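# Move tube rack from fume hood to bench, close sash

## Task

Take the tube rack out of the fume hood and set it on the bench so that no part of it sticks out beyond the bench's front edge or either side edge. The rack must stand upright with each tube seated all the way down in a hole. Lower the sash until it is completely shut. The task fails if the rack or any tube touches the floor, or if the robot falls over or is left tilted. Anything that stays in place only because the robot holds it does not count. Finish by releasing everything and backing the robot away.

## Robot and tools

ROBOT. TidyBot++ is a wheeled base (0.54 m long, 0.50 m wide, 0.38 m tall) with four powered casters and a single seven-joint Kinova arm ending in a two-finger Robotiq gripper. The shoulder sits 0.12 m ahead of the base centre and 0.68 m up. At the start the arm is folded with the hand pointing down; folded, it reaches up to 0.08 m beyond the base front, and the elbow is as high as 1.15 m. Segments: upper arm 0.42 m, forearm 0.31 m, hand 0.31 m to the hand point. A downward-pointing hand reaches at most about 0.94 m above the floor, and only near the base.

FRAMES. Base frame: origin on the floor below the base centre, x forward, y left, z up, in metres. hand_pose is reported in this frame: the point between the finger pads, with its z axis running out along the fingers and its y axis along the closing direction. The odometry frame is the base frame as it was when the scene began. Heading grows to the left, range -3.142 to 3.142. base_tilt is in degrees, positive when leaning forward or right.

execute_actions(actions, cameras). actions is a list holding one action or nothing (empty just reports state and pictures). An action may contain base, joints, optional speeds; its motions begin together. base holds exactly one relative offset from where the base currently is: translate_m (metres, forward +, -2 to 2), strafe_m (metres, left +, -2 to 2) or rotate_rad (radians, counter-clockwise from above +, -6.3 to 6.3). joints is a set of absolute targets keyed by name, all in radians except the gripper: joint_1_rad (any angle; whole arm about vertical, positive = clockwise from above, opposite to rotate_rad), joint_2_rad shoulder -2.249 to 2.249, joint_3_rad any angle, joint_4_rad elbow -2.579 to 2.579, joint_5_rad any angle, joint_6_rad wrist -2.099 to 2.099, joint_7_rad any angle (hand down: positive turns counter-clockwise from above; at 1.57 the fingers open to left and right), gripper_pos 0 (open, about 85 mm gap) to 1 (closed, squeezing about 100 N per finger). Gap is roughly 85 x (1 - gripper_pos) mm. Unbounded joints take the short way round, so turn further in steps under half a turn. Tolerances for done: 0.039 rad for joints 1-4, 0.056 for 5-7, 0.03 for the gripper. speeds caps top speed for that action only: translate_m and strafe_m 0.05 to 0.5 m/s, rotate_rad 0.1 to 1.57 rad/s (default is the top). A base move needing over 8.667 s is refused; no action runs past 15 s. Unknown keys or out-of-range numbers refuse the call with no motion. cameras is a list from base_camera, wrist_camera, all; omitted or null means all, [] means none.

Planar arm geometry: with joint_1_rad 0, joint_3_rad 3.14, joint_5_rad 0 the arm moves in the base's x-z plane. Tilt from vertical (forward +): upper arm = j2, forearm = j2 - j4, hand = j2 - j4 - j6. The hand point lies ahead of the shoulder by the sum of length x sin(tilt) and above it by the sum of length x cos(tilt).

Other tools: wait(seconds, 0 to 10) lets the scene run with no new command and returns state and images. zoom_image(camera, region [x0, y0, x1, y1] in pixels, origin top-left, at most 504 x 504) enlarges part of the latest full image. read_manual(section) only returns licence texts. finished_scene(scene) closes the current scene irreversibly and reports success; call it only once the rack and sash are settled and the robot is clear.

RESULTS. base_status and joint_status tell how each motion ended: done; off_target (stopped away from target, may still push); contact_stop or time_out (target dropped, holds in place); not_followed, with a "joint command not followed" and "cause:" line, meaning a self-collision check withheld arm targets (the gripper part still runs, and withheld targets may be retried later). on_its_own lists motions not commanded. Base done only means the wheels turned; slipping or a blocked base can leave it short. A gripper at 1 reading done means empty hands; off_target with a reading means something is held. motor_effort gives percent of max with the peak in brackets. Motor temperatures are listed per joint; MOTOR HOT appears from 60 °C, and at 75 °C an OVER-TEMPERATURE FAULT lets the arm sag (limit_stop_at_motor_heat): resend targets. A stop reported in one call cancels later motion calls in the same reply. ARM HIT means the arm struck itself or the base.

ACCURACY. Friction and load leave the hand one or two centimetres off, more when stretched or carrying weight. To correct, send each joint its previous command plus (wanted - read). Never command a loaded joint to its current reading, or it sinks. Trust images over hand_pose. Odometry drifts a few cm and degrees over many moves.

AVOID. Driving while the arm is snagged above about 0.8 m can tip the robot; pushing sideways with a raised hand can lift wheels. Torque sensors stop the arm for 10 s if joints 1-4 reach 104.5 N m or 5-7 reach 51.3 N m (warnings at 56.7 and 29.4). A blocked base keeps shoving. Drops, slams, hard hits, letting things fall and strong pushes are all penalised. Loose objects can be nudged occasionally. The robot holds its last command while you think.

Each tool is called as a command line: name --argument value for each argument, lists and objects as JSON in quotes; but a table of rows of numbers goes row by row, as --pt "numbers of a row", without its own name.

## Session

execute_actions --actions '[]'

Scene clock: 0.00 s.
Motor temperatures (°C, as the motors report them): [35 32 32 30 38 33 41]
base_odometry: x=+0.000 y=+0.000 heading=+0.000 (m, m, rad; odometry frame)
base_tilt: forward=+0.2 right=-0.3 (deg)
base_status: not commanded
joint_positions: joint_1_rad=+0.015 joint_2_rad=-0.307 joint_3_rad=+3.119 joint_4_rad=-2.539 joint_5_rad=-0.003 joint_6_rad=-0.858 joint_7_rad=+1.522 gripper_pos=+0.000
joint_status: not commanded
motor_effort: joint_1_rad=+0 joint_2_rad=-2 joint_3_rad=+0 joint_4_rad=+13 joint_5_rad=+0 joint_6_rad=+1 joint_7_rad=+0 (%)
hand_pose: x=+0.2557 y=+0.0022 z=+0.5788 quat_wxyz=(+0.002, +0.999, -0.022, +0.026) (m; base frame)
pictures: base_camera, wrist_camera
Images, in order (width x height): base_camera 644x364, wrist_camera 644x476.

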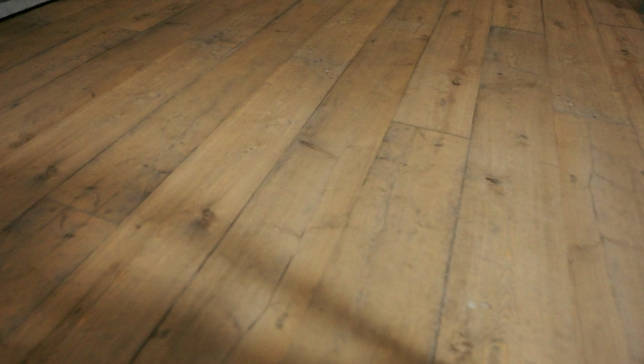

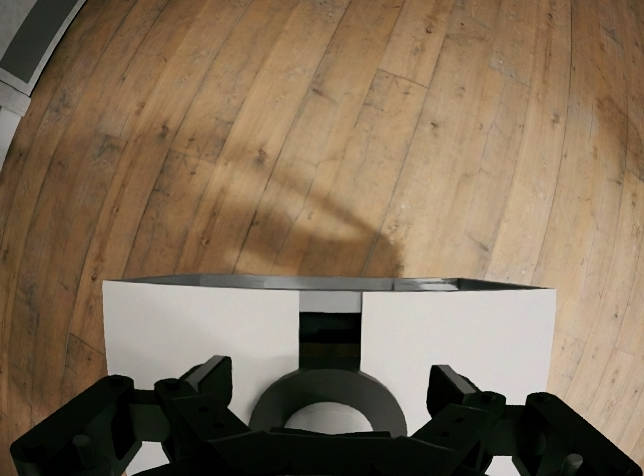

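execute_actions --actions '[{"base":{"rotate_rad":1.2},"joints":{"joint_2_rad":-0.7,"joint_4_rad":-2.4,"joint_6_rad":-0.1,"joint_7_rad":1.57}}]'

Scene clock: 2.83 s.
Motor temperatures (°C, as the motors report them): [35 32 32 30 38 33 41]
base_odometry: x=+0.000 y=+0.000 heading=+1.200 (m, m, rad; odometry frame)
base_tilt: forward=+0.2 right=-0.3 (deg)
base_status: done
joint_positions: joint_1_rad=+0.015 joint_2_rad=-0.682 joint_3_rad=+3.119 joint_4_rad=-2.411 joint_5_rad=-0.003 joint_6_rad=-0.114 joint_7_rad=+1.528 gripper_pos=+0.000
joint_status: all done
motor_effort: joint_1_rad=+0(1) joint_2_rad=+1(4) joint_3_rad=+0(1) joint_4_rad=+20(21) joint_5_rad=+0(0) joint_6_rad=+9(8) joint_7_rad=-1(1) (%)
hand_pose: x=+0.4640 y=+0.0052 z=+0.8751 quat_wxyz=(-0.009, +0.796, -0.012, +0.605) (m; base frame)
pictures: base_camera, wrist_camera
camera_calibration (this result's frames):
wrist_camera: T_world_to_cam=[[0.0343866, -0.999271, 0.0165999, -0.0257628], [-0.249791, -0.0246759, -0.967985, 1.02361], [0.967689, 0.0291392, -0.250457, -0.090236], [0, 0, 0, 1]] pos_world=[0.343895, 0.00214395, 0.968668]
Images, in order (width x height): base_camera 644x364, wrist_camera 644x476.

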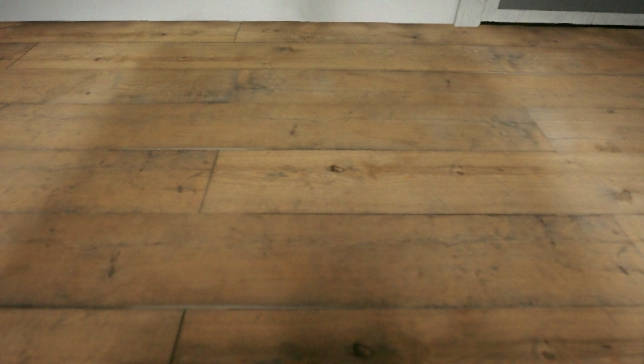

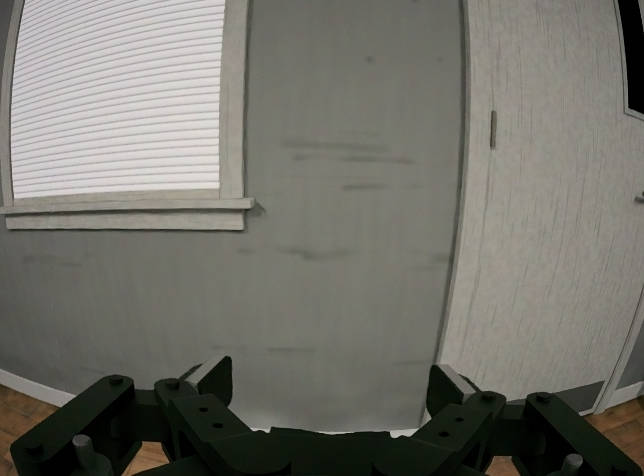

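execute_actions --actions '[{"base":{"rotate_rad":-1.57}}]'

Scene clock: 5.87 s.
Motor temperatures (°C, as the motors report them): [35 32 32 30 38 33 41]
base_odometry: x=+0.000 y=+0.000 heading=-0.370 (m, m, rad; odometry frame)
base_tilt: forward=+0.2 right=-0.3 (deg)
base_status: done
joint_positions: joint_1_rad=+0.015 joint_2_rad=-0.682 joint_3_rad=+3.119 joint_4_rad=-2.411 joint_5_rad=-0.003 joint_6_rad=-0.114 joint_7_rad=+1.528 gripper_pos=+0.000
joint_status: not commanded
motor_effort: joint_1_rad=+0(1) joint_2_rad=+1(1) joint_3_rad=+0(2) joint_4_rad=+20(20) joint_5_rad=+0(1) joint_6_rad=+8(10) joint_7_rad=+0(0) (%)
hand_pose: x=+0.4640 y=+0.0052 z=+0.8751 quat_wxyz=(-0.009, +0.796, -0.012, +0.605) (m; base frame)
pictures: base_camera, wrist_camera
camera_calibration (this result's frames):
wrist_camera: T_world_to_cam=[[0.0343866, -0.999271, 0.0165998, -0.0257627], [-0.249791, -0.0246759, -0.967985, 1.02361], [0.967689, 0.0291393, -0.250457, -0.0902361], [0, 0, 0, 1]] pos_world=[0.343895, 0.00214395, 0.968668]
Images, in order (width x height): base_camera 644x364, wrist_camera 644x476.

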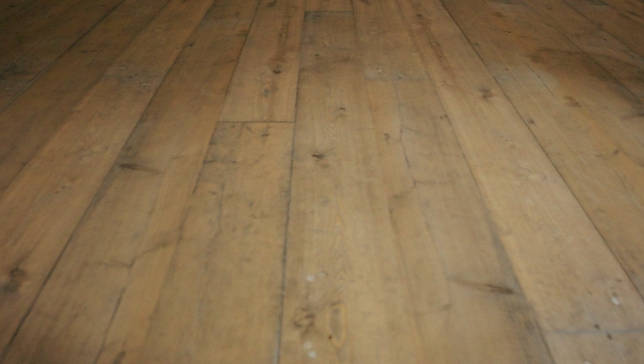

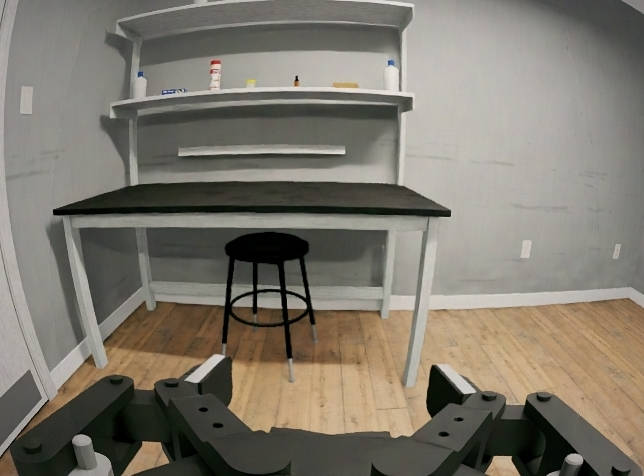

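execute_actions --actions '[{"base":{"rotate_rad":-1.57}}]'

Scene clock: 9.00 s.
Motor temperatures (°C, as the motors report them): [35 32 32 30 38 33 41]
base_odometry: x=+0.000 y=+0.000 heading=-1.940 (m, m, rad; odometry frame)
base_tilt: forward=+0.2 right=-0.3 (deg)
base_status: done
joint_positions: joint_1_rad=+0.015 joint_2_rad=-0.682 joint_3_rad=+3.119 joint_4_rad=-2.411 joint_5_rad=-0.003 joint_6_rad=-0.114 joint_7_rad=+1.528 gripper_pos=+0.000
joint_status: not commanded
motor_effort: joint_1_rad=+0(1) joint_2_rad=+0(2) joint_3_rad=+1(2) joint_4_rad=+20(20) joint_5_rad=+0(0) joint_6_rad=+8(9) joint_7_rad=+0(0) (%)
hand_pose: x=+0.4640 y=+0.0052 z=+0.8751 quat_wxyz=(-0.009, +0.796, -0.012, +0.605) (m; base frame)
pictures: base_camera, wrist_camera
camera_calibration (this result's frames):
wrist_camera: T_world_to_cam=[[0.0343866, -0.999271, 0.0165999, -0.0257628], [-0.249791, -0.0246759, -0.967985, 1.02361], [0.967689, 0.0291392, -0.250457, -0.0902358], [0, 0, 0, 1]] pos_world=[0.343895, 0.00214394, 0.968668]
Images, in order (width x height): base_camera 644x364, wrist_camera 644x476.

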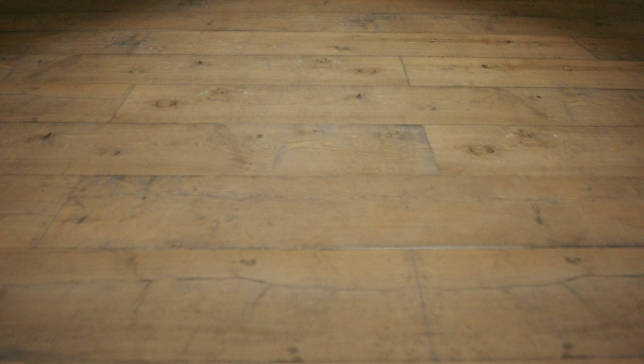

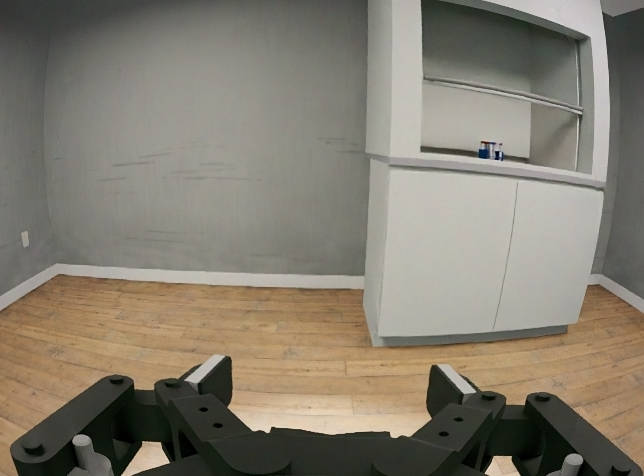

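execute_actions --actions '[{"base":{"strafe_m":-0.88},"joints":{"joint_1_rad":-0.02,"joint_2_rad":-0.4,"joint_3_rad":3.16,"joint_4_rad":-1.7,"joint_6_rad":-0.5,"joint_7_rad":1.61}}]' --cameras '[]'

execute_actions --actions '[{"base":{"translate_m":1.1}}]'

Scene clock: 13.53 s.
Motor temperatures (°C, as the motors report them): [35 32 32 30 38 33 41]
base_odometry: x=-0.820 y=+0.319 heading=-1.941 (m, m, rad; odometry frame)
base_tilt: forward=+0.2 right=-0.2 (deg)
base_status: done
joint_positions: joint_1_rad=+0.003 joint_2_rad=-0.424 joint_3_rad=+3.146 joint_4_rad=-1.713 joint_5_rad=-0.003 joint_6_rad=-0.479 joint_7_rad=+1.568 gripper_pos=+0.000
joint_status: all done
motor_effort: joint_1_rad=+0(0) joint_2_rad=-6(7) joint_3_rad=+0(2) joint_4_rad=+20(22) joint_5_rad=+1(0) joint_6_rad=+9(8) joint_7_rad=-1(1) (%)
hand_pose: x=+0.5533 y=-0.0021 z=+1.0918 quat_wxyz=(-0.001, +0.773, -0.005, +0.634) (m; base frame)
pictures: none
No camera images: the call's "cameras" was empty. Leave "cameras" out to get every camera's image.

Scene clock: 17.10 s.
Motor temperatures (°C, as the motors report them): [35 32 32 30 38 33 41]
base_odometry: x=-1.218 y=-0.707 heading=-1.941 (m, m, rad; odometry frame)
base_tilt: forward=+0.2 right=-0.3 (deg)
base_status: done
joint_positions: joint_1_rad=+0.002 joint_2_rad=-0.411 joint_3_rad=+3.146 joint_4_rad=-1.711 joint_5_rad=-0.003 joint_6_rad=-0.483 joint_7_rad=+1.568 gripper_pos=+0.000
joint_status: not commanded
motor_effort: joint_1_rad=-1(0) joint_2_rad=-6(10) joint_3_rad=+0(0) joint_4_rad=+20(21) joint_5_rad=+0(0) joint_6_rad=+9(9) joint_7_rad=-1(1) (%)
hand_pose: x=+0.5580 y=-0.0018 z=+1.0865 quat_wxyz=(-0.001, +0.778, -0.005, +0.629) (m; base frame)
pictures: base_camera, wrist_camera
camera_calibration (this result's frames):
wrist_camera: T_world_to_cam=[[0.0342434, -0.998565, 0.0411847, -0.0661386], [-0.190644, -0.0469787, -0.980534, 1.2321], [0.981062, 0.0257253, -0.191979, -0.199029], [0, 0, 0, 1]] pos_world=[0.432417, -0.00304111, 1.17263]
Images, in order (width x height): base_camera 644x364, wrist_camera 644x476.

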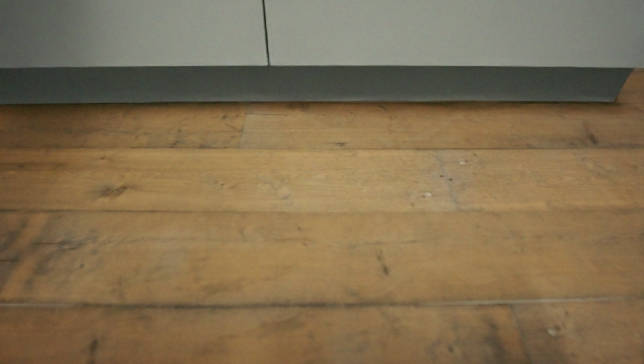

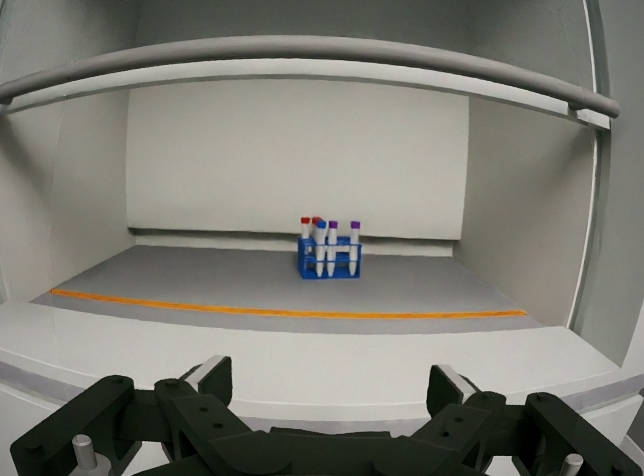

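zoom_image --camera "wrist_camera" --region '[270,195,390,295]'

execute_actions --actions '[{"base":{"translate_m":0.3}}]'

zoom_image --camera "wrist_camera" --region '[240,210,420,370]'

Region (270, 195, 390, 295) of wrist_camera's 644x476 image, scaled by 4.200.

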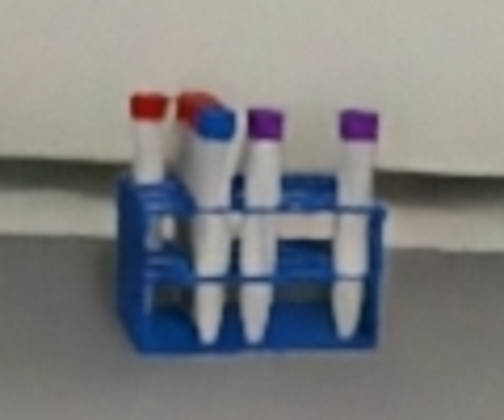

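Scene clock: 20.17 s.
Motor temperatures (°C, as the motors report them): [35 32 32 31 38 33 41]
base_odometry: x=-1.327 y=-0.987 heading=-1.941 (m, m, rad; odometry frame)
base_tilt: forward=+0.2 right=-0.3 (deg)
base_status: done
joint_positions: joint_1_rad=+0.002 joint_2_rad=-0.403 joint_3_rad=+3.146 joint_4_rad=-1.710 joint_5_rad=-0.003 joint_6_rad=-0.484 joint_7_rad=+1.568 gripper_pos=+0.000
joint_status: not commanded
motor_effort: joint_1_rad=+0(1) joint_2_rad=-7(11) joint_3_rad=+0(0) joint_4_rad=+20(21) joint_5_rad=+0(0) joint_6_rad=+9(9) joint_7_rad=+0(1) (%)
hand_pose: x=+0.5613 y=-0.0018 z=+1.0829 quat_wxyz=(-0.001, +0.780, -0.005, +0.625) (m; base frame)
pictures: base_camera, wrist_camera
camera_calibration (this result's frames):
wrist_camera: T_world_to_cam=[[0.0345993, -0.998565, 0.0408732, -0.0659756], [-0.199056, -0.0469638, -0.978862, 1.2322], [0.979377, 0.0257319, -0.200395, -0.192906], [0, 0, 0, 1]] pos_world=[0.436488, -0.00304807, 1.1702]
Images, in order (width x height): base_camera 644x364, wrist_camera 644x476.

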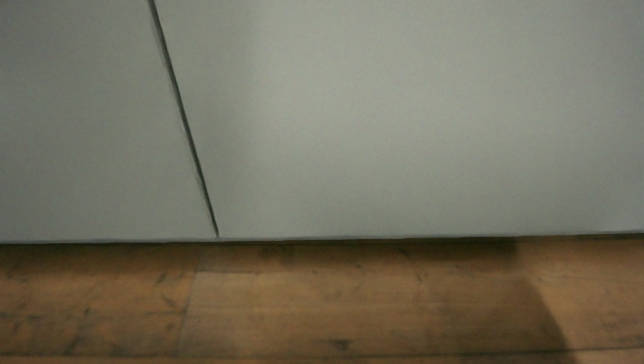

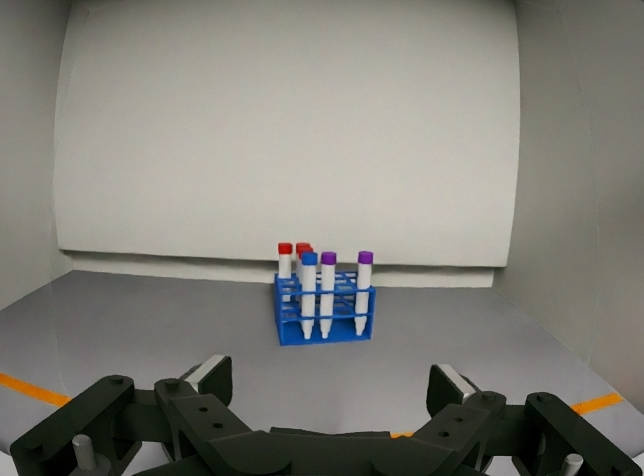

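Region (240, 210, 420, 370) of wrist_camera's 644x476 image, scaled by 2.800.

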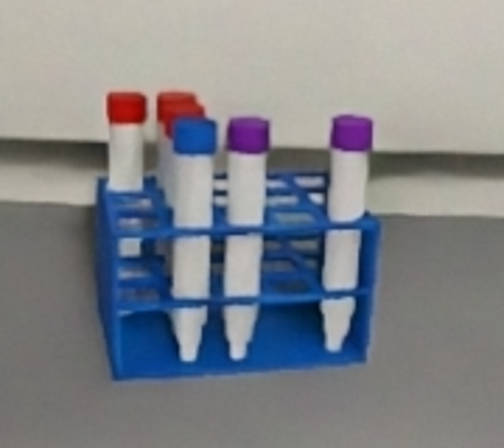

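execute_actions --actions '[{"base":{"translate_m":-0.2}}]' --cameras '[]'

execute_actions --actions '[{"base":{"strafe_m":-0.175},"joints":{"joint_2_rad":0.1,"joint_4_rad":-1.4,"joint_6_rad":-0.15,"gripper_pos":0.6}}]' --cameras '[]'

execute_actions --actions '[{"base":{"rotate_rad":0.22},"joints":{"joint_2_rad":0.515,"joint_4_rad":-1.14,"joint_6_rad":0.11}}]'

Scene clock: 25.33 s.
Motor temperatures (°C, as the motors report them): [35 32 32 31 38 33 41]
base_odometry: x=-1.254 y=-0.800 heading=-1.941 (m, m, rad; odometry frame)
base_tilt: forward=+0.1 right=-0.3 (deg)
base_status: done
joint_positions: joint_1_rad=+0.000 joint_2_rad=-0.404 joint_3_rad=+3.148 joint_4_rad=-1.709 joint_5_rad=-0.003 joint_6_rad=-0.484 joint_7_rad=+1.568 gripper_pos=+0.000
joint_status: not commanded
motor_effort: joint_1_rad=+0(2) joint_2_rad=-7(11) joint_3_rad=+0(2) joint_4_rad=+20(21) joint_5_rad=+0(0) joint_6_rad=+9(9) joint_7_rad=-1(1) (%)
hand_pose: x=+0.5609 y=-0.0015 z=+1.0836 quat_wxyz=(-0.001, +0.780, -0.004, +0.626) (m; base frame)
pictures: none
No camera images: the call's "cameras" was empty. Leave "cameras" out to get every camera's image.

Scene clock: 27.03 s.
Motor temperatures (°C, as the motors report them): [35 32 32 31 38 33 41]
base_odometry: x=-1.418 y=-0.737 heading=-1.941 (m, m, rad; odometry frame)
base_tilt: forward=+0.2 right=-0.3 (deg)
base_status: done
joint_positions: joint_1_rad=-0.003 joint_2_rad=+0.092 joint_3_rad=+3.153 joint_4_rad=-1.416 joint_5_rad=-0.003 joint_6_rad=-0.171 joint_7_rad=+1.568 gripper_pos=+0.600
joint_status: all done
motor_effort: joint_1_rad=-1(2) joint_2_rad=-25(28) joint_3_rad=-1(2) joint_4_rad=+20(21) joint_5_rad=+0(1) joint_6_rad=+10(10) joint_7_rad=-1(1) (%)
hand_pose: x=+0.7810 y=-0.0041 z=+1.0870 quat_wxyz=(+0.002, +0.744, -0.005, +0.668) (m; base frame)
pictures: none
No camera images: the call's "cameras" was empty. Leave "cameras" out to get every camera's image.

Scene clock: 28.87 s.
Motor temperatures (°C, as the motors report them): [35 32 32 31 38 33 41]
base_odometry: x=-1.418 y=-0.737 heading=-1.721 (m, m, rad; odometry frame)
base_tilt: forward=+0.2 right=-0.3 (deg)
base_status: done
joint_positions: joint_1_rad=-0.022 joint_2_rad=+0.514 joint_3_rad=+3.156 joint_4_rad=-1.155 joint_5_rad=-0.003 joint_6_rad=+0.089 joint_7_rad=+1.568 gripper_pos=+0.600
joint_status: all done
motor_effort: joint_1_rad=+0(4) joint_2_rad=-40(43) joint_3_rad=-1(2) joint_4_rad=+21(22) joint_5_rad=+0(0) joint_6_rad=+9(9) joint_7_rad=+0(1) (%)
hand_pose: x=+0.9499 y=+0.0119 z=+1.0151 quat_wxyz=(-0.003, +0.710, +0.004, +0.704) (m; base frame)
pictures: base_camera, wrist_camera
camera_calibration (this result's frames):
wrist_camera: T_world_to_cam=[[0.0395424, -0.99759, 0.0570134, -0.0840296], [0.0119006, -0.0565838, -0.998327, 1.06322], [0.999147, 0.0401548, 0.00963448, -0.819609], [0, 0, 0, 1]] pos_world=[0.80958, 0.0092453, 1.07413]
Images, in order (width x height): base_camera 644x364, wrist_camera 644x476.

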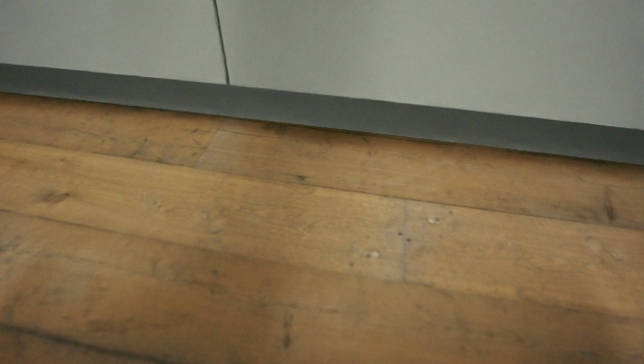

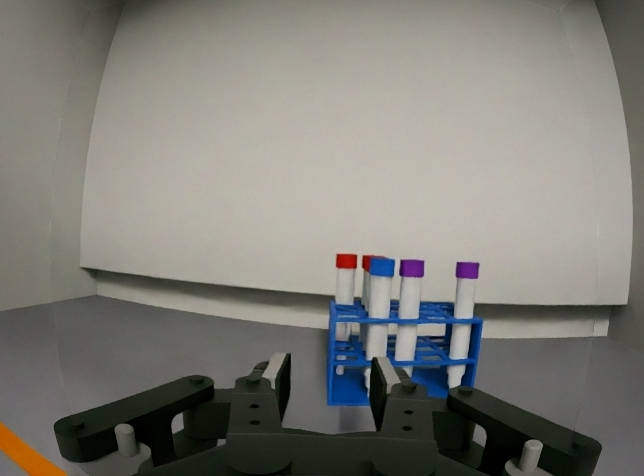

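execute_actions --actions '[{"base":{"translate_m":0.09},"joints":{"joint_2_rad":0.56,"joint_6_rad":0.155,"gripper_pos":0.72}}]' --cameras '["wrist_camera"]'

zoom_image --camera "wrist_camera" --region '[240,200,560,440]'

Scene clock: 32.17 s.
Motor temperatures (°C, as the motors report them): [35 32 32 31 38 33 41]
base_odometry: x=-1.431 y=-0.826 heading=-1.720 (m, m, rad; odometry frame)
base_tilt: forward=+0.2 right=-0.3 (deg)
base_status: done
joint_positions: joint_1_rad=-0.022 joint_2_rad=+0.550 joint_3_rad=+3.156 joint_4_rad=-1.152 joint_5_rad=-0.003 joint_6_rad=+0.137 joint_7_rad=+1.568 gripper_pos=+0.720
joint_status: all done
motor_effort: joint_1_rad=+0(2) joint_2_rad=-42(44) joint_3_rad=-1(2) joint_4_rad=+21(22) joint_5_rad=+0(0) joint_6_rad=+9(9) joint_7_rad=-1(1) (%)
hand_pose: x=+0.9619 y=+0.0123 z=+1.0013 quat_wxyz=(-0.003, +0.705, +0.004, +0.709) (m; base frame)
pictures: wrist_camera
camera_calibration (this result's frames):
wrist_camera: T_world_to_cam=[[0.0389619, -0.997563, 0.057877, -0.0836837], [0.0260819, -0.056886, -0.99804, 1.03549], [0.9989, 0.0403951, 0.0238019, -0.845385], [0, 0, 0, 1]] pos_world=[0.820708, 0.00957465, 1.05843]
Images, in order (width x height): wrist_camera 644x476.

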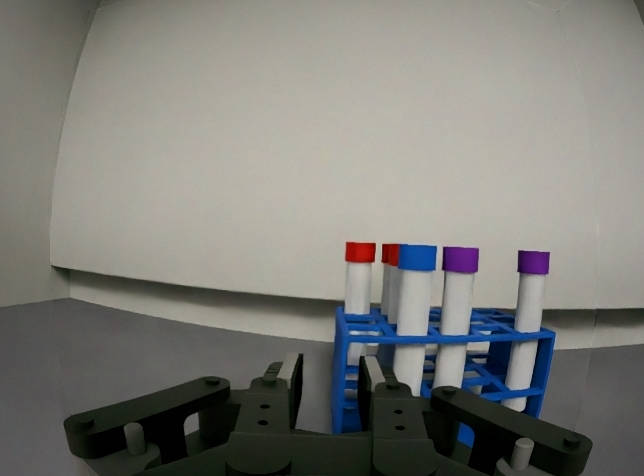

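Region (240, 200, 560, 440) of wrist_camera's 644x476 image, scaled by 1.575; it fills the top 378 rows of this view, and the rest is white.

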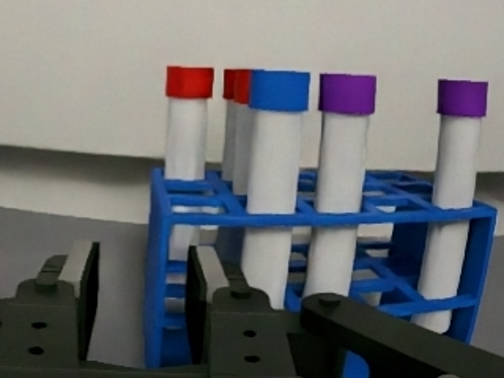

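execute_actions --actions '[{"base":{"strafe_m":-0.003},"joints":{"joint_2_rad":0.573}}]' --cameras '[]'

execute_actions --actions '[{"base":{"translate_m":0.02},"speeds":{"translate_m":0.05}}]' --cameras '["wrist_camera"]'

zoom_image --camera "wrist_camera" --region '[260,280,500,440]'

Scene clock: 35.07 s.
Motor temperatures (°C, as the motors report them): [35 32 32 31 38 33 41]
base_odometry: x=-1.434 y=-0.825 heading=-1.720 (m, m, rad; odometry frame)
base_tilt: forward=+0.2 right=-0.3 (deg)
base_status: done
joint_positions: joint_1_rad=-0.022 joint_2_rad=+0.554 joint_3_rad=+3.156 joint_4_rad=-1.152 joint_5_rad=-0.003 joint_6_rad=+0.137 joint_7_rad=+1.568 gripper_pos=+0.720
joint_status: all done
motor_effort: joint_1_rad=+0(7) joint_2_rad=-41(42) joint_3_rad=-1(4) joint_4_rad=+20(21) joint_5_rad=+0(0) joint_6_rad=+10(9) joint_7_rad=+0(0) (%)
hand_pose: x=+0.9631 y=+0.0121 z=+0.9981 quat_wxyz=(-0.003, +0.706, +0.004, +0.708) (m; base frame)
pictures: none
No camera images: the call's "cameras" was empty. Leave "cameras" out to get every camera's image.

Scene clock: 35.93 s.
Motor temperatures (°C, as the motors report them): [35 32 32 31 38 34 41]
base_odometry: x=-1.437 y=-0.845 heading=-1.720 (m, m, rad; odometry frame)
base_tilt: forward=+0.2 right=-0.3 (deg)
base_status: done
joint_positions: joint_1_rad=-0.022 joint_2_rad=+0.556 joint_3_rad=+3.156 joint_4_rad=-1.152 joint_5_rad=-0.003 joint_6_rad=+0.137 joint_7_rad=+1.568 gripper_pos=+0.720
joint_status: not commanded
motor_effort: joint_1_rad=-1(4) joint_2_rad=-41(44) joint_3_rad=-1(3) joint_4_rad=+20(21) joint_5_rad=+0(0) joint_6_rad=+9(9) joint_7_rad=-1(0) (%)
hand_pose: x=+0.9638 y=+0.0122 z=+0.9963 quat_wxyz=(-0.003, +0.707, +0.004, +0.707) (m; base frame)
pictures: wrist_camera
camera_calibration (this result's frames):
wrist_camera: T_world_to_cam=[[0.0391116, -0.997562, 0.0577882, -0.0836369], [0.0202859, -0.0570278, -0.998166, 1.03611], [0.999029, 0.0402121, 0.018006, -0.841568], [0, 0, 0, 1]] pos_world=[0.823003, 0.00949516, 1.05419]
Images, in order (width x height): wrist_camera 644x476.

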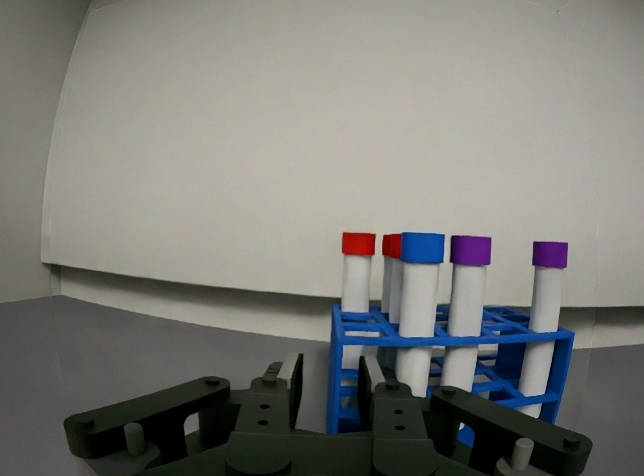

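Region (260, 280, 500, 440) of wrist_camera's 644x476 image, scaled by 2.100.

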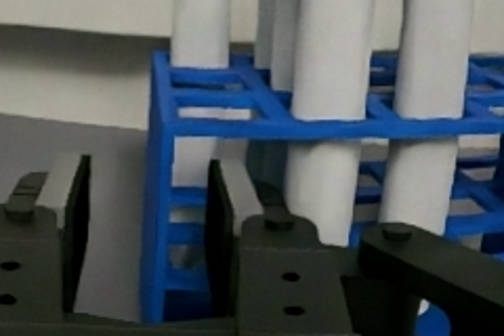

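execute_actions --actions '[{"base":{"translate_m":0.03},"speeds":{"translate_m":0.05},"joints":{"joint_2_rad":0.577,"gripper_pos":0.79}}]' --cameras '["wrist_camera"]'

Scene clock: 38.37 s.
Motor temperatures (°C, as the motors report them): [35 33 32 31 38 34 41]
base_odometry: x=-1.442 y=-0.875 heading=-1.721 (m, m, rad; odometry frame)
base_tilt: forward=+0.2 right=-0.3 (deg)
base_status: done
joint_positions: joint_1_rad=-0.022 joint_2_rad=+0.559 joint_3_rad=+3.156 joint_4_rad=-1.151 joint_5_rad=-0.003 joint_6_rad=+0.137 joint_7_rad=+1.568 gripper_pos=+0.790
joint_status: all done
motor_effort: joint_1_rad=+0(2) joint_2_rad=-42(44) joint_3_rad=-1(1) joint_4_rad=+21(22) joint_5_rad=+0(0) joint_6_rad=+9(9) joint_7_rad=+0(1) (%)
hand_pose: x=+0.9648 y=+0.0122 z=+0.9940 quat_wxyz=(-0.003, +0.708, +0.004, +0.706) (m; base frame)
pictures: wrist_camera
camera_calibration (this result's frames):
wrist_camera: T_world_to_cam=[[0.0392617, -0.997559, 0.0577502, -0.0836249], [0.0177437, -0.0570896, -0.998211, 1.03627], [0.999071, 0.0402161, 0.015459, -0.839994], [0, 0, 0, 1]] pos_world=[0.82411, 0.00952093, 1.05223]
Images, in order (width x height): wrist_camera 644x476.

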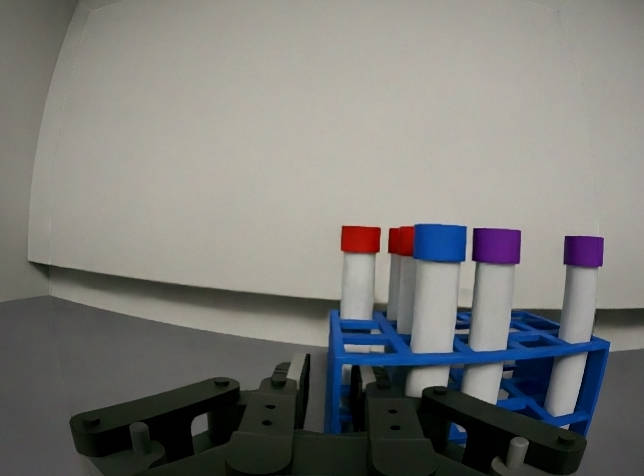

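In. Grasp and lift.

execute_actions --actions '[{"base":{"translate_m":0.008},"speeds":{"translate_m":0.05},"joints":{"gripper_pos":1}}]' --cameras '[]'

execute_actions --actions '[{"joints":{"joint_2_rad":0.46,"joint_6_rad":0.04}}]' --cameras '["wrist_camera"]'

Scene clock: 40.10 s.
Motor temperatures (°C, as the motors report them): [35 33 32 31 38 34 41]
base_odometry: x=-1.443 y=-0.883 heading=-1.721 (m, m, rad; odometry frame)
base_tilt: forward=+0.2 right=-0.3 (deg)
base_status: done
joint_positions: joint_1_rad=-0.022 joint_2_rad=+0.561 joint_3_rad=+3.156 joint_4_rad=-1.150 joint_5_rad=-0.003 joint_6_rad=+0.139 joint_7_rad=+1.568 gripper_pos=+0.981
joint_status: all done
motor_effort: joint_1_rad=+0(2) joint_2_rad=-42(44) joint_3_rad=-1(2) joint_4_rad=+21(22) joint_5_rad=+1(1) joint_6_rad=+9(9) joint_7_rad=+0(0) (%)
hand_pose: x=+0.9655 y=+0.0122 z=+0.9937 quat_wxyz=(-0.003, +0.708, +0.004, +0.707) (m; base frame)
pictures: none
No camera images: the call's "cameras" was empty. Leave "cameras" out to get every camera's image.

Scene clock: 41.20 s.
Motor temperatures (°C, as the motors report them): [35 33 32 31 38 34 41]
base_odometry: x=-1.443 y=-0.883 heading=-1.721 (m, m, rad; odometry frame)
base_tilt: forward=+0.2 right=-0.3 (deg)
base_status: not commanded
joint_positions: joint_1_rad=-0.022 joint_2_rad=+0.478 joint_3_rad=+3.156 joint_4_rad=-1.150 joint_5_rad=-0.003 joint_6_rad=+0.053 joint_7_rad=+1.568 gripper_pos=+0.981
joint_status: all done
motor_effort: joint_1_rad=+0(0) joint_2_rad=-39(46) joint_3_rad=-1(1) joint_4_rad=+22(23) joint_5_rad=+0(0) joint_6_rad=+10(11) joint_7_rad=-1(0) (%)
hand_pose: x=+0.9379 y=+0.0115 z=+1.0358 quat_wxyz=(-0.003, +0.709, +0.004, +0.705) (m; base frame)
pictures: wrist_camera
camera_calibration (this result's frames):
wrist_camera: T_world_to_cam=[[0.0390324, -0.997627, 0.0567106, -0.0843928], [0.015532, -0.0561413, -0.998302, 1.08065], [0.999117, 0.039847, 0.0133038, -0.811569], [0, 0, 0, 1]] pos_world=[0.797362, 0.00881483, 1.09439]
Images, in order (width x height): wrist_camera 644x476.

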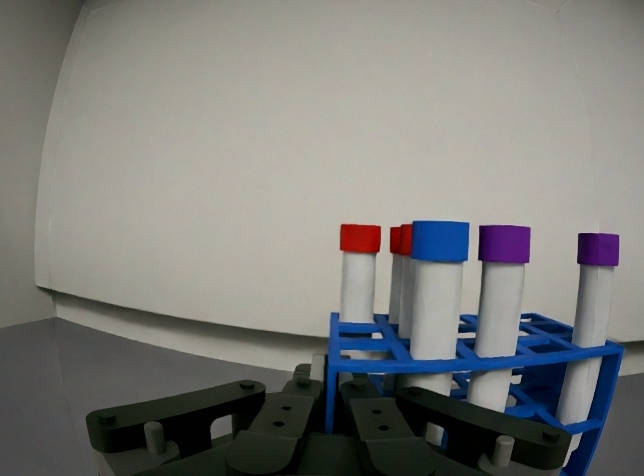

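execute_actions --actions '[{"base":{"translate_m":-0.72},"speeds":{"translate_m":0.35}}]' --cameras '[]'

execute_actions --actions '[{"base":{"rotate_rad":1.75},"speeds":{"rotate_rad":0.7}}]' --cameras '["wrist_camera"]'

execute_actions --actions '[{"base":{"translate_m":1.6}}]' --cameras '[]'

execute_actions --actions '[{"base":{"rotate_rad":-0.3},"speeds":{"rotate_rad":0.5},"joints":{"joint_2_rad":0.72,"joint_6_rad":0.31}}]'

Scene clock: 46.70 s.
Motor temperatures (°C, as the motors report them): [35 33 32 31 38 34 41]
base_odometry: x=-1.336 y=-0.171 heading=-1.721 (m, m, rad; odometry frame)
base_tilt: forward=+0.2 right=-0.3 (deg)
base_status: done
joint_positions: joint_1_rad=-0.022 joint_2_rad=+0.476 joint_3_rad=+3.156 joint_4_rad=-1.150 joint_5_rad=-0.003 joint_6_rad=+0.050 joint_7_rad=+1.568 gripper_pos=+0.981
joint_status: not commanded
motor_effort: joint_1_rad=+0(2) joint_2_rad=-41(45) joint_3_rad=-1(2) joint_4_rad=+21(23) joint_5_rad=+0(1) joint_6_rad=+10(12) joint_7_rad=+0(1) (%)
hand_pose: x=+0.9369 y=+0.0113 z=+1.0372 quat_wxyz=(-0.003, +0.709, +0.004, +0.705) (m; base frame)
pictures: none
No camera images: the call's "cameras" was empty. Leave "cameras" out to get every camera's image.

Scene clock: 50.17 s.
Motor temperatures (°C, as the motors report them): [35 33 32 31 38 34 41]
base_odometry: x=-1.336 y=-0.171 heading=+0.029 (m, m, rad; odometry frame)
base_tilt: forward=+0.2 right=-0.3 (deg)
base_status: done
joint_positions: joint_1_rad=-0.026 joint_2_rad=+0.476 joint_3_rad=+3.158 joint_4_rad=-1.150 joint_5_rad=-0.003 joint_6_rad=+0.050 joint_7_rad=+1.568 gripper_pos=+0.981
joint_status: not commanded
motor_effort: joint_1_rad=-1(6) joint_2_rad=-40(43) joint_3_rad=-1(5) joint_4_rad=+22(22) joint_5_rad=+1(0) joint_6_rad=+11(11) joint_7_rad=-1(0) (%)
hand_pose: x=+0.9369 y=+0.0132 z=+1.0372 quat_wxyz=(-0.003, +0.709, +0.005, +0.705) (m; base frame)
pictures: wrist_camera
camera_calibration (this result's frames):
wrist_camera: T_world_to_cam=[[0.0407462, -0.997509, 0.0575822, -0.0852349], [0.0156605, -0.0569855, -0.998252, 1.08197], [0.999047, 0.0415767, 0.0132995, -0.810633], [0, 0, 0, 1]] pos_world=[0.796389, 0.0103375, 1.09577]
Images, in order (width x height): wrist_camera 644x476.

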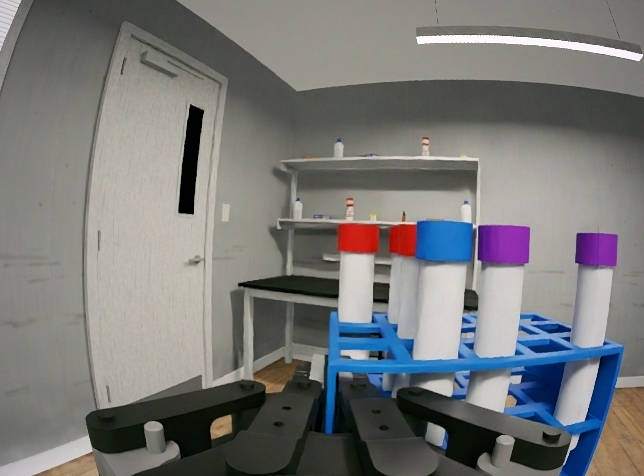

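Scene clock: 54.73 s.
Motor temperatures (°C, as the motors report them): [35 33 32 31 38 34 41]
base_odometry: x=+0.264 y=-0.123 heading=+0.030 (m, m, rad; odometry frame)
base_tilt: forward=+0.2 right=-0.3 (deg)
base_status: done
joint_positions: joint_1_rad=-0.026 joint_2_rad=+0.475 joint_3_rad=+3.158 joint_4_rad=-1.150 joint_5_rad=-0.003 joint_6_rad=+0.049 joint_7_rad=+1.568 gripper_pos=+0.981
joint_status: not commanded
motor_effort: joint_1_rad=+0(2) joint_2_rad=-41(45) joint_3_rad=-1(1) joint_4_rad=+22(24) joint_5_rad=+1(1) joint_6_rad=+10(11) joint_7_rad=+0(0) (%)
hand_pose: x=+0.9367 y=+0.0132 z=+1.0375 quat_wxyz=(-0.003, +0.709, +0.005, +0.705) (m; base frame)
pictures: none
No camera images: the call's "cameras" was empty. Leave "cameras" out to get every camera's image.

Scene clock: 56.33 s.
Motor temperatures (°C, as the motors report them): [35 33 32 31 38 34 41]
base_odometry: x=+0.264 y=-0.123 heading=-0.270 (m, m, rad; odometry frame)
base_tilt: forward=+0.2 right=-0.3 (deg)
base_status: done
joint_positions: joint_1_rad=-0.014 joint_2_rad=+0.736 joint_3_rad=+3.160 joint_4_rad=-1.150 joint_5_rad=-0.003 joint_6_rad=+0.283 joint_7_rad=+1.568 gripper_pos=+0.981
joint_status: all done
motor_effort: joint_1_rad=+0(7) joint_2_rad=-49(54) joint_3_rad=-2(4) joint_4_rad=+21(23) joint_5_rad=+0(1) joint_6_rad=+11(12) joint_7_rad=-1(0) (%)
hand_pose: x=+1.0116 y=+0.0044 z=+0.8860 quat_wxyz=(+0.003, +0.718, +0.002, +0.696) (m; base frame)
pictures: base_camera, wrist_camera
camera_calibration (this result's frames):
wrist_camera: T_world_to_cam=[[0.0311651, -0.997613, 0.0616231, -0.0821932], [-0.0127796, -0.0620457, -0.997991, 0.95792], [0.999433, 0.030315, -0.0146828, -0.858432], [0, 0, 0, 1]] pos_world=[0.872749, 0.0034612, 0.948457]
Images, in order (width x height): base_camera 644x364, wrist_camera 644x476.

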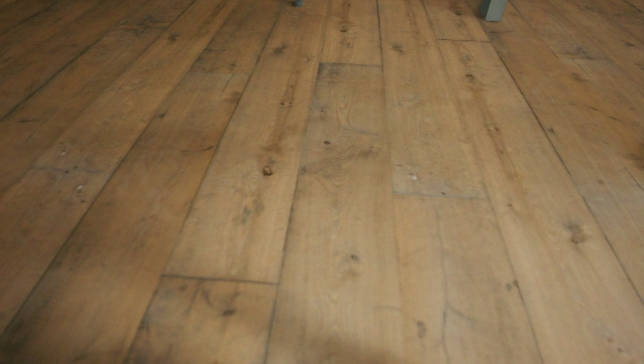

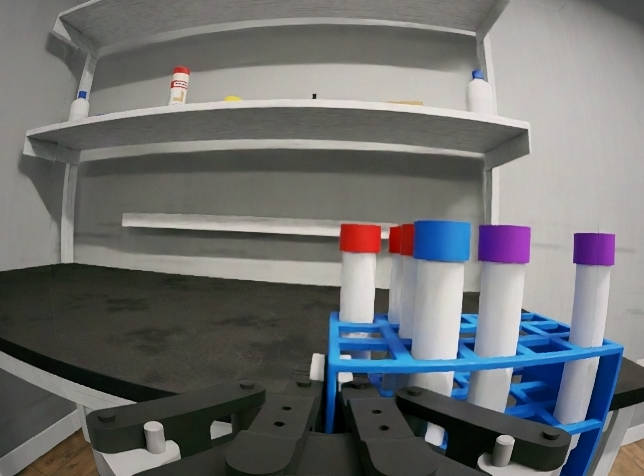

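execute_actions --actions '[{"base":{"translate_m":0.36},"speeds":{"translate_m":0.25},"joints":{"joint_6_rad":0.35}}]'

execute_actions --actions '[{"joints":{"joint_2_rad":0.79,"joint_6_rad":0.4}}]' --cameras '["wrist_camera"]'

Scene clock: 61.93 s.
Motor temperatures (°C, as the motors report them): [35 34 32 31 38 34 41]
base_odometry: x=+0.611 y=-0.219 heading=-0.271 (m, m, rad; odometry frame)
base_tilt: forward=+0.2 right=-0.3 (deg)
base_status: done
joint_positions: joint_1_rad=-0.014 joint_2_rad=+0.735 joint_3_rad=+3.160 joint_4_rad=-1.150 joint_5_rad=-0.003 joint_6_rad=+0.327 joint_7_rad=+1.568 gripper_pos=+0.981
joint_status: all done
motor_effort: joint_1_rad=-1(1) joint_2_rad=-48(53) joint_3_rad=-1(2) joint_4_rad=+22(24) joint_5_rad=+1(0) joint_6_rad=+11(11) joint_7_rad=-1(1) (%)
hand_pose: x=+1.0115 y=+0.0046 z=+0.9004 quat_wxyz=(+0.002, +0.703, +0.003, +0.711) (m; base frame)
pictures: base_camera, wrist_camera
camera_calibration (this result's frames):
wrist_camera: T_world_to_cam=[[0.028796, -0.997601, 0.0629462, -0.0817453], [0.0319252, -0.0620223, -0.997564, 0.926683], [0.999075, 0.0307354, 0.0300626, -0.898064], [0, 0, 0, 1]] pos_world=[0.870003, 0.00352818, 0.95657]
Images, in order (width x height): base_camera 644x364, wrist_camera 644x476.

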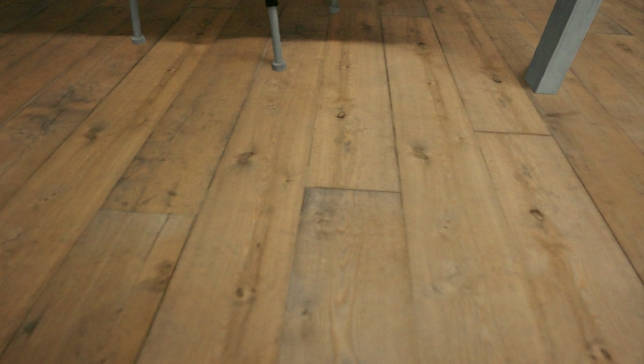

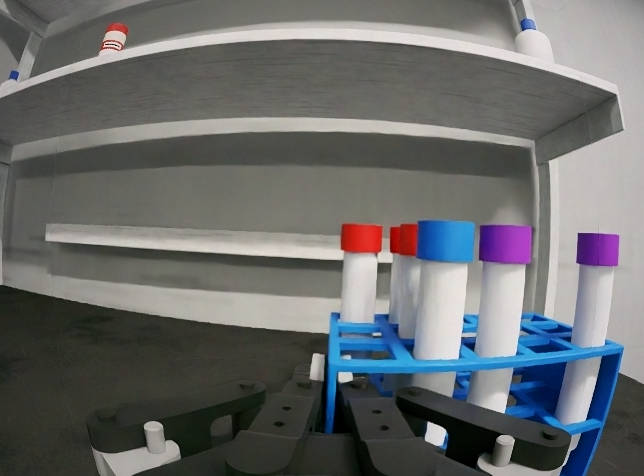

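Scene clock: 62.90 s.
Motor temperatures (°C, as the motors report them): [35 34 32 31 38 34 41]
base_odometry: x=+0.611 y=-0.219 heading=-0.271 (m, m, rad; odometry frame)
base_tilt: forward=+0.2 right=-0.3 (deg)
base_status: not commanded
joint_positions: joint_1_rad=-0.014 joint_2_rad=+0.788 joint_3_rad=+3.160 joint_4_rad=-1.150 joint_5_rad=-0.003 joint_6_rad=+0.373 joint_7_rad=+1.568 gripper_pos=+0.981
joint_status: all done
motor_effort: joint_1_rad=-1(0) joint_2_rad=-50(51) joint_3_rad=-1(1) joint_4_rad=+21(22) joint_5_rad=+0(1) joint_6_rad=+11(12) joint_7_rad=-1(0) (%)
hand_pose: x=+1.0220 y=+0.0049 z=+0.8676 quat_wxyz=(+0.002, +0.705, +0.003, +0.709) (m; base frame)
pictures: wrist_camera
camera_calibration (this result's frames):
wrist_camera: T_world_to_cam=[[0.029653, -0.997541, 0.0634971, -0.0810402], [0.0257145, -0.0627427, -0.997698, 0.900087], [0.999229, 0.0312176, 0.0237908, -0.902304], [0, 0, 0, 1]] pos_world=[0.880867, 0.00380073, 0.924628]
Images, in order (width x height): wrist_camera 644x476.

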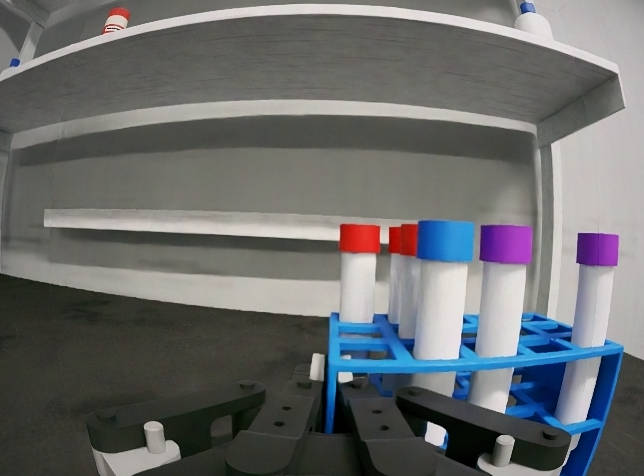

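execute_actions --actions '[{"joints":{"joint_2_rad":0.83,"joint_6_rad":0.42}}]' --cameras '[]'

execute_actions --actions '[{"joints":{"joint_2_rad":0.85,"joint_6_rad":0.44}}]' --cameras '["wrist_camera"]'

Scene clock: 65.13 s.
Motor temperatures (°C, as the motors report them): [35 34 32 31 38 34 41]
base_odometry: x=+0.611 y=-0.219 heading=-0.271 (m, m, rad; odometry frame)
base_tilt: forward=+0.2 right=-0.2 (deg)
base_status: not commanded
joint_positions: joint_1_rad=-0.014 joint_2_rad=+0.824 joint_3_rad=+3.160 joint_4_rad=-1.150 joint_5_rad=-0.003 joint_6_rad=+0.393 joint_7_rad=+1.568 gripper_pos=+0.981
joint_status: all done
motor_effort: joint_1_rad=-1(1) joint_2_rad=-50(52) joint_3_rad=-1(1) joint_4_rad=+21(21) joint_5_rad=+0(0) joint_6_rad=+10(11) joint_7_rad=+0(1) (%)
hand_pose: x=+1.0283 y=+0.0050 z=+0.8408 quat_wxyz=(+0.003, +0.711, +0.003, +0.703) (m; base frame)
pictures: none
No camera images: the call's "cameras" was empty. Leave "cameras" out to get every camera's image.

Scene clock: 65.80 s.
Motor temperatures (°C, as the motors report them): [35 34 32 31 38 34 41]
base_odometry: x=+0.611 y=-0.219 heading=-0.271 (m, m, rad; odometry frame)
base_tilt: forward=+0.2 right=-0.3 (deg)
base_status: not commanded
joint_positions: joint_1_rad=-0.014 joint_2_rad=+0.837 joint_3_rad=+3.160 joint_4_rad=-1.150 joint_5_rad=-0.003 joint_6_rad=+0.415 joint_7_rad=+1.568 gripper_pos=+0.981
joint_status: all done
motor_effort: joint_1_rad=-1(1) joint_2_rad=-50(50) joint_3_rad=-1(1) joint_4_rad=+20(21) joint_5_rad=+0(1) joint_6_rad=+11(11) joint_7_rad=+0(0) (%)
hand_pose: x=+1.0304 y=+0.0051 z=+0.8359 quat_wxyz=(+0.003, +0.708, +0.003, +0.707) (m; base frame)
pictures: wrist_camera
camera_calibration (this result's frames):
wrist_camera: T_world_to_cam=[[0.0305819, -0.997486, 0.063931, -0.0803378], [0.0181221, -0.0633971, -0.997824, 0.8762], [0.999368, 0.0316739, 0.0161377, -0.903629], [0, 0, 0, 1]] pos_world=[0.889636, 0.0040342, 0.894012]
Images, in order (width x height): wrist_camera 644x476.

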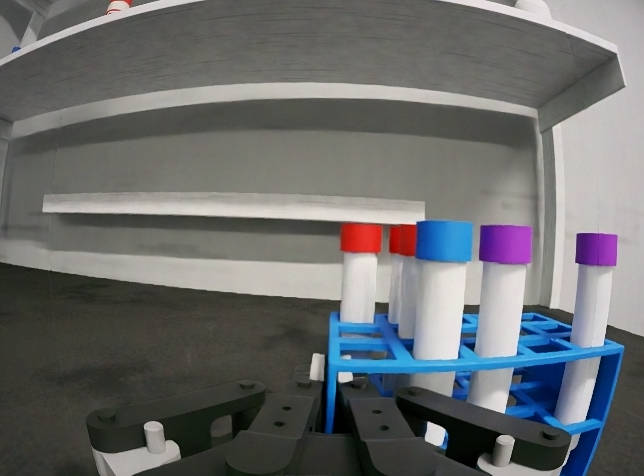

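execute_actions --actions '[{"joints":{"joint_2_rad":0.875,"joint_6_rad":0.455}}]' --cameras '["wrist_camera"]'

Scene clock: 67.27 s.
Motor temperatures (°C, as the motors report them): [35 34 32 31 38 34 41]
base_odometry: x=+0.611 y=-0.219 heading=-0.271 (m, m, rad; odometry frame)
base_tilt: forward=+0.2 right=-0.3 (deg)
base_status: not commanded
joint_positions: joint_1_rad=-0.014 joint_2_rad=+0.846 joint_3_rad=+3.160 joint_4_rad=-1.148 joint_5_rad=-0.003 joint_6_rad=+0.437 joint_7_rad=+1.568 gripper_pos=+0.981
joint_status: all done
motor_effort: joint_1_rad=+0(1) joint_2_rad=-47(49) joint_3_rad=-1(1) joint_4_rad=+19(20) joint_5_rad=+0(0) joint_6_rad=+9(10) joint_7_rad=+0(0) (%)
hand_pose: x=+1.0319 y=+0.0052 z=+0.8360 quat_wxyz=(+0.003, +0.702, +0.003, +0.712) (m; base frame)
pictures: wrist_camera
camera_calibration (this result's frames):
wrist_camera: T_world_to_cam=[[0.0298662, -0.997472, 0.0644864, -0.0800085], [0.0334384, -0.063482, -0.997423, 0.86017], [0.998994, 0.0319456, 0.0314579, -0.917599], [0, 0, 0, 1]] pos_world=[0.890303, 0.00411234, 0.891978]
Images, in order (width x height): wrist_camera 644x476.

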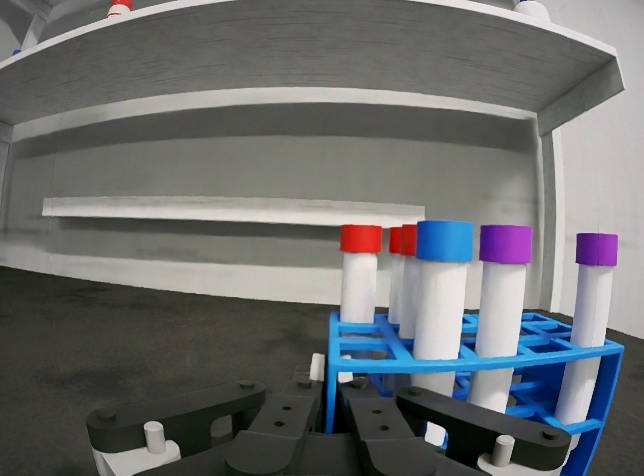

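Contact.

execute_actions --actions '[{"joints":{"joint_2_rad":0.85,"gripper_pos":0.82}}]' --cameras '["wrist_camera"]'

execute_actions --actions '[{"base":{"translate_m":-0.1},"speeds":{"translate_m":0.1}}]' --cameras '["wrist_camera"]'

Scene clock: 69.17 s.
Motor temperatures (°C, as the motors report them): [35 34 32 31 38 34 41]
base_odometry: x=+0.611 y=-0.219 heading=-0.271 (m, m, rad; odometry frame)
base_tilt: forward=+0.2 right=-0.3 (deg)
base_status: not commanded
joint_positions: joint_1_rad=-0.014 joint_2_rad=+0.846 joint_3_rad=+3.160 joint_4_rad=-1.148 joint_5_rad=-0.003 joint_6_rad=+0.437 joint_7_rad=+1.568 gripper_pos=+0.820
joint_status: all done
motor_effort: joint_1_rad=+0(0) joint_2_rad=-48(48) joint_3_rad=-1(1) joint_4_rad=+19(19) joint_5_rad=+1(0) joint_6_rad=+9(9) joint_7_rad=-1(0) (%)
hand_pose: x=+1.0319 y=+0.0052 z=+0.8360 quat_wxyz=(+0.003, +0.702, +0.003, +0.712) (m; base frame)
pictures: wrist_camera
camera_calibration (this result's frames):
wrist_camera: T_world_to_cam=[[0.0298665, -0.997472, 0.0644867, -0.0800088], [0.0334382, -0.0634823, -0.997423, 0.86017], [0.998994, 0.0319459, 0.0314576, -0.917598], [0, 0, 0, 1]] pos_world=[0.890303, 0.00411257, 0.891978]
Images, in order (width x height): wrist_camera 644x476.

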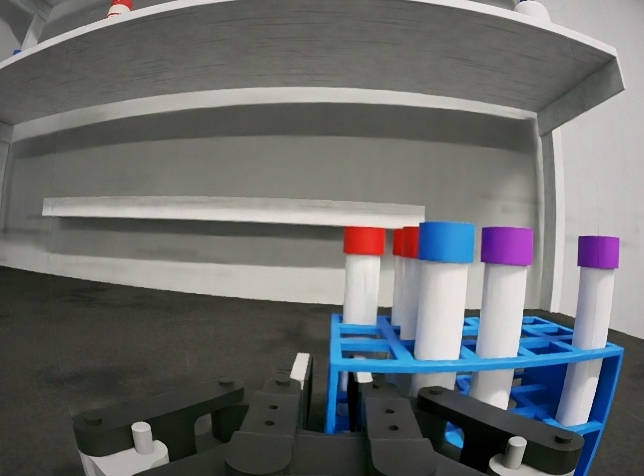

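Scene clock: 70.67 s.
Motor temperatures (°C, as the motors report them): [35 34 32 31 38 34 41]
base_odometry: x=+0.514 y=-0.193 heading=-0.271 (m, m, rad; odometry frame)
base_tilt: forward=+0.2 right=-0.3 (deg)
base_status: done
joint_positions: joint_1_rad=-0.014 joint_2_rad=+0.846 joint_3_rad=+3.160 joint_4_rad=-1.148 joint_5_rad=-0.003 joint_6_rad=+0.437 joint_7_rad=+1.568 gripper_pos=+0.820
joint_status: not commanded
motor_effort: joint_1_rad=+0(3) joint_2_rad=-49(52) joint_3_rad=-1(2) joint_4_rad=+20(21) joint_5_rad=+0(0) joint_6_rad=+9(10) joint_7_rad=-1(1) (%)
hand_pose: x=+1.0320 y=+0.0052 z=+0.8363 quat_wxyz=(+0.003, +0.702, +0.004, +0.712) (m; base frame)
pictures: wrist_camera
camera_calibration (this result's frames):
wrist_camera: T_world_to_cam=[[0.0298177, -0.997471, 0.0645145, -0.0799978], [0.0343784, -0.0634816, -0.997391, 0.85948], [0.998964, 0.0319578, 0.0323986, -0.918399], [0, 0, 0, 1]] pos_world=[0.890285, 0.00411568, 0.892153]
Images, in order (width x height): wrist_camera 644x476.

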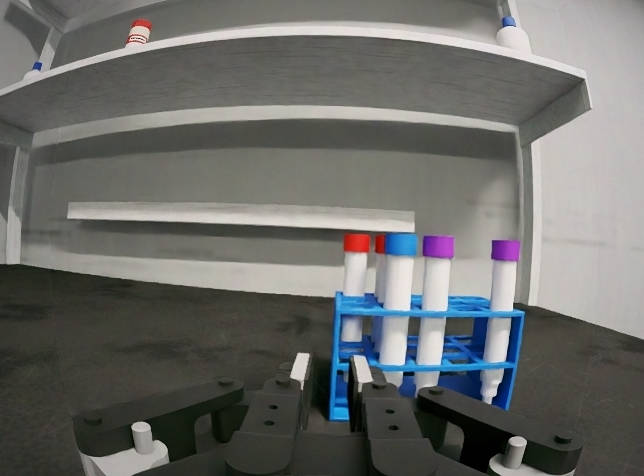

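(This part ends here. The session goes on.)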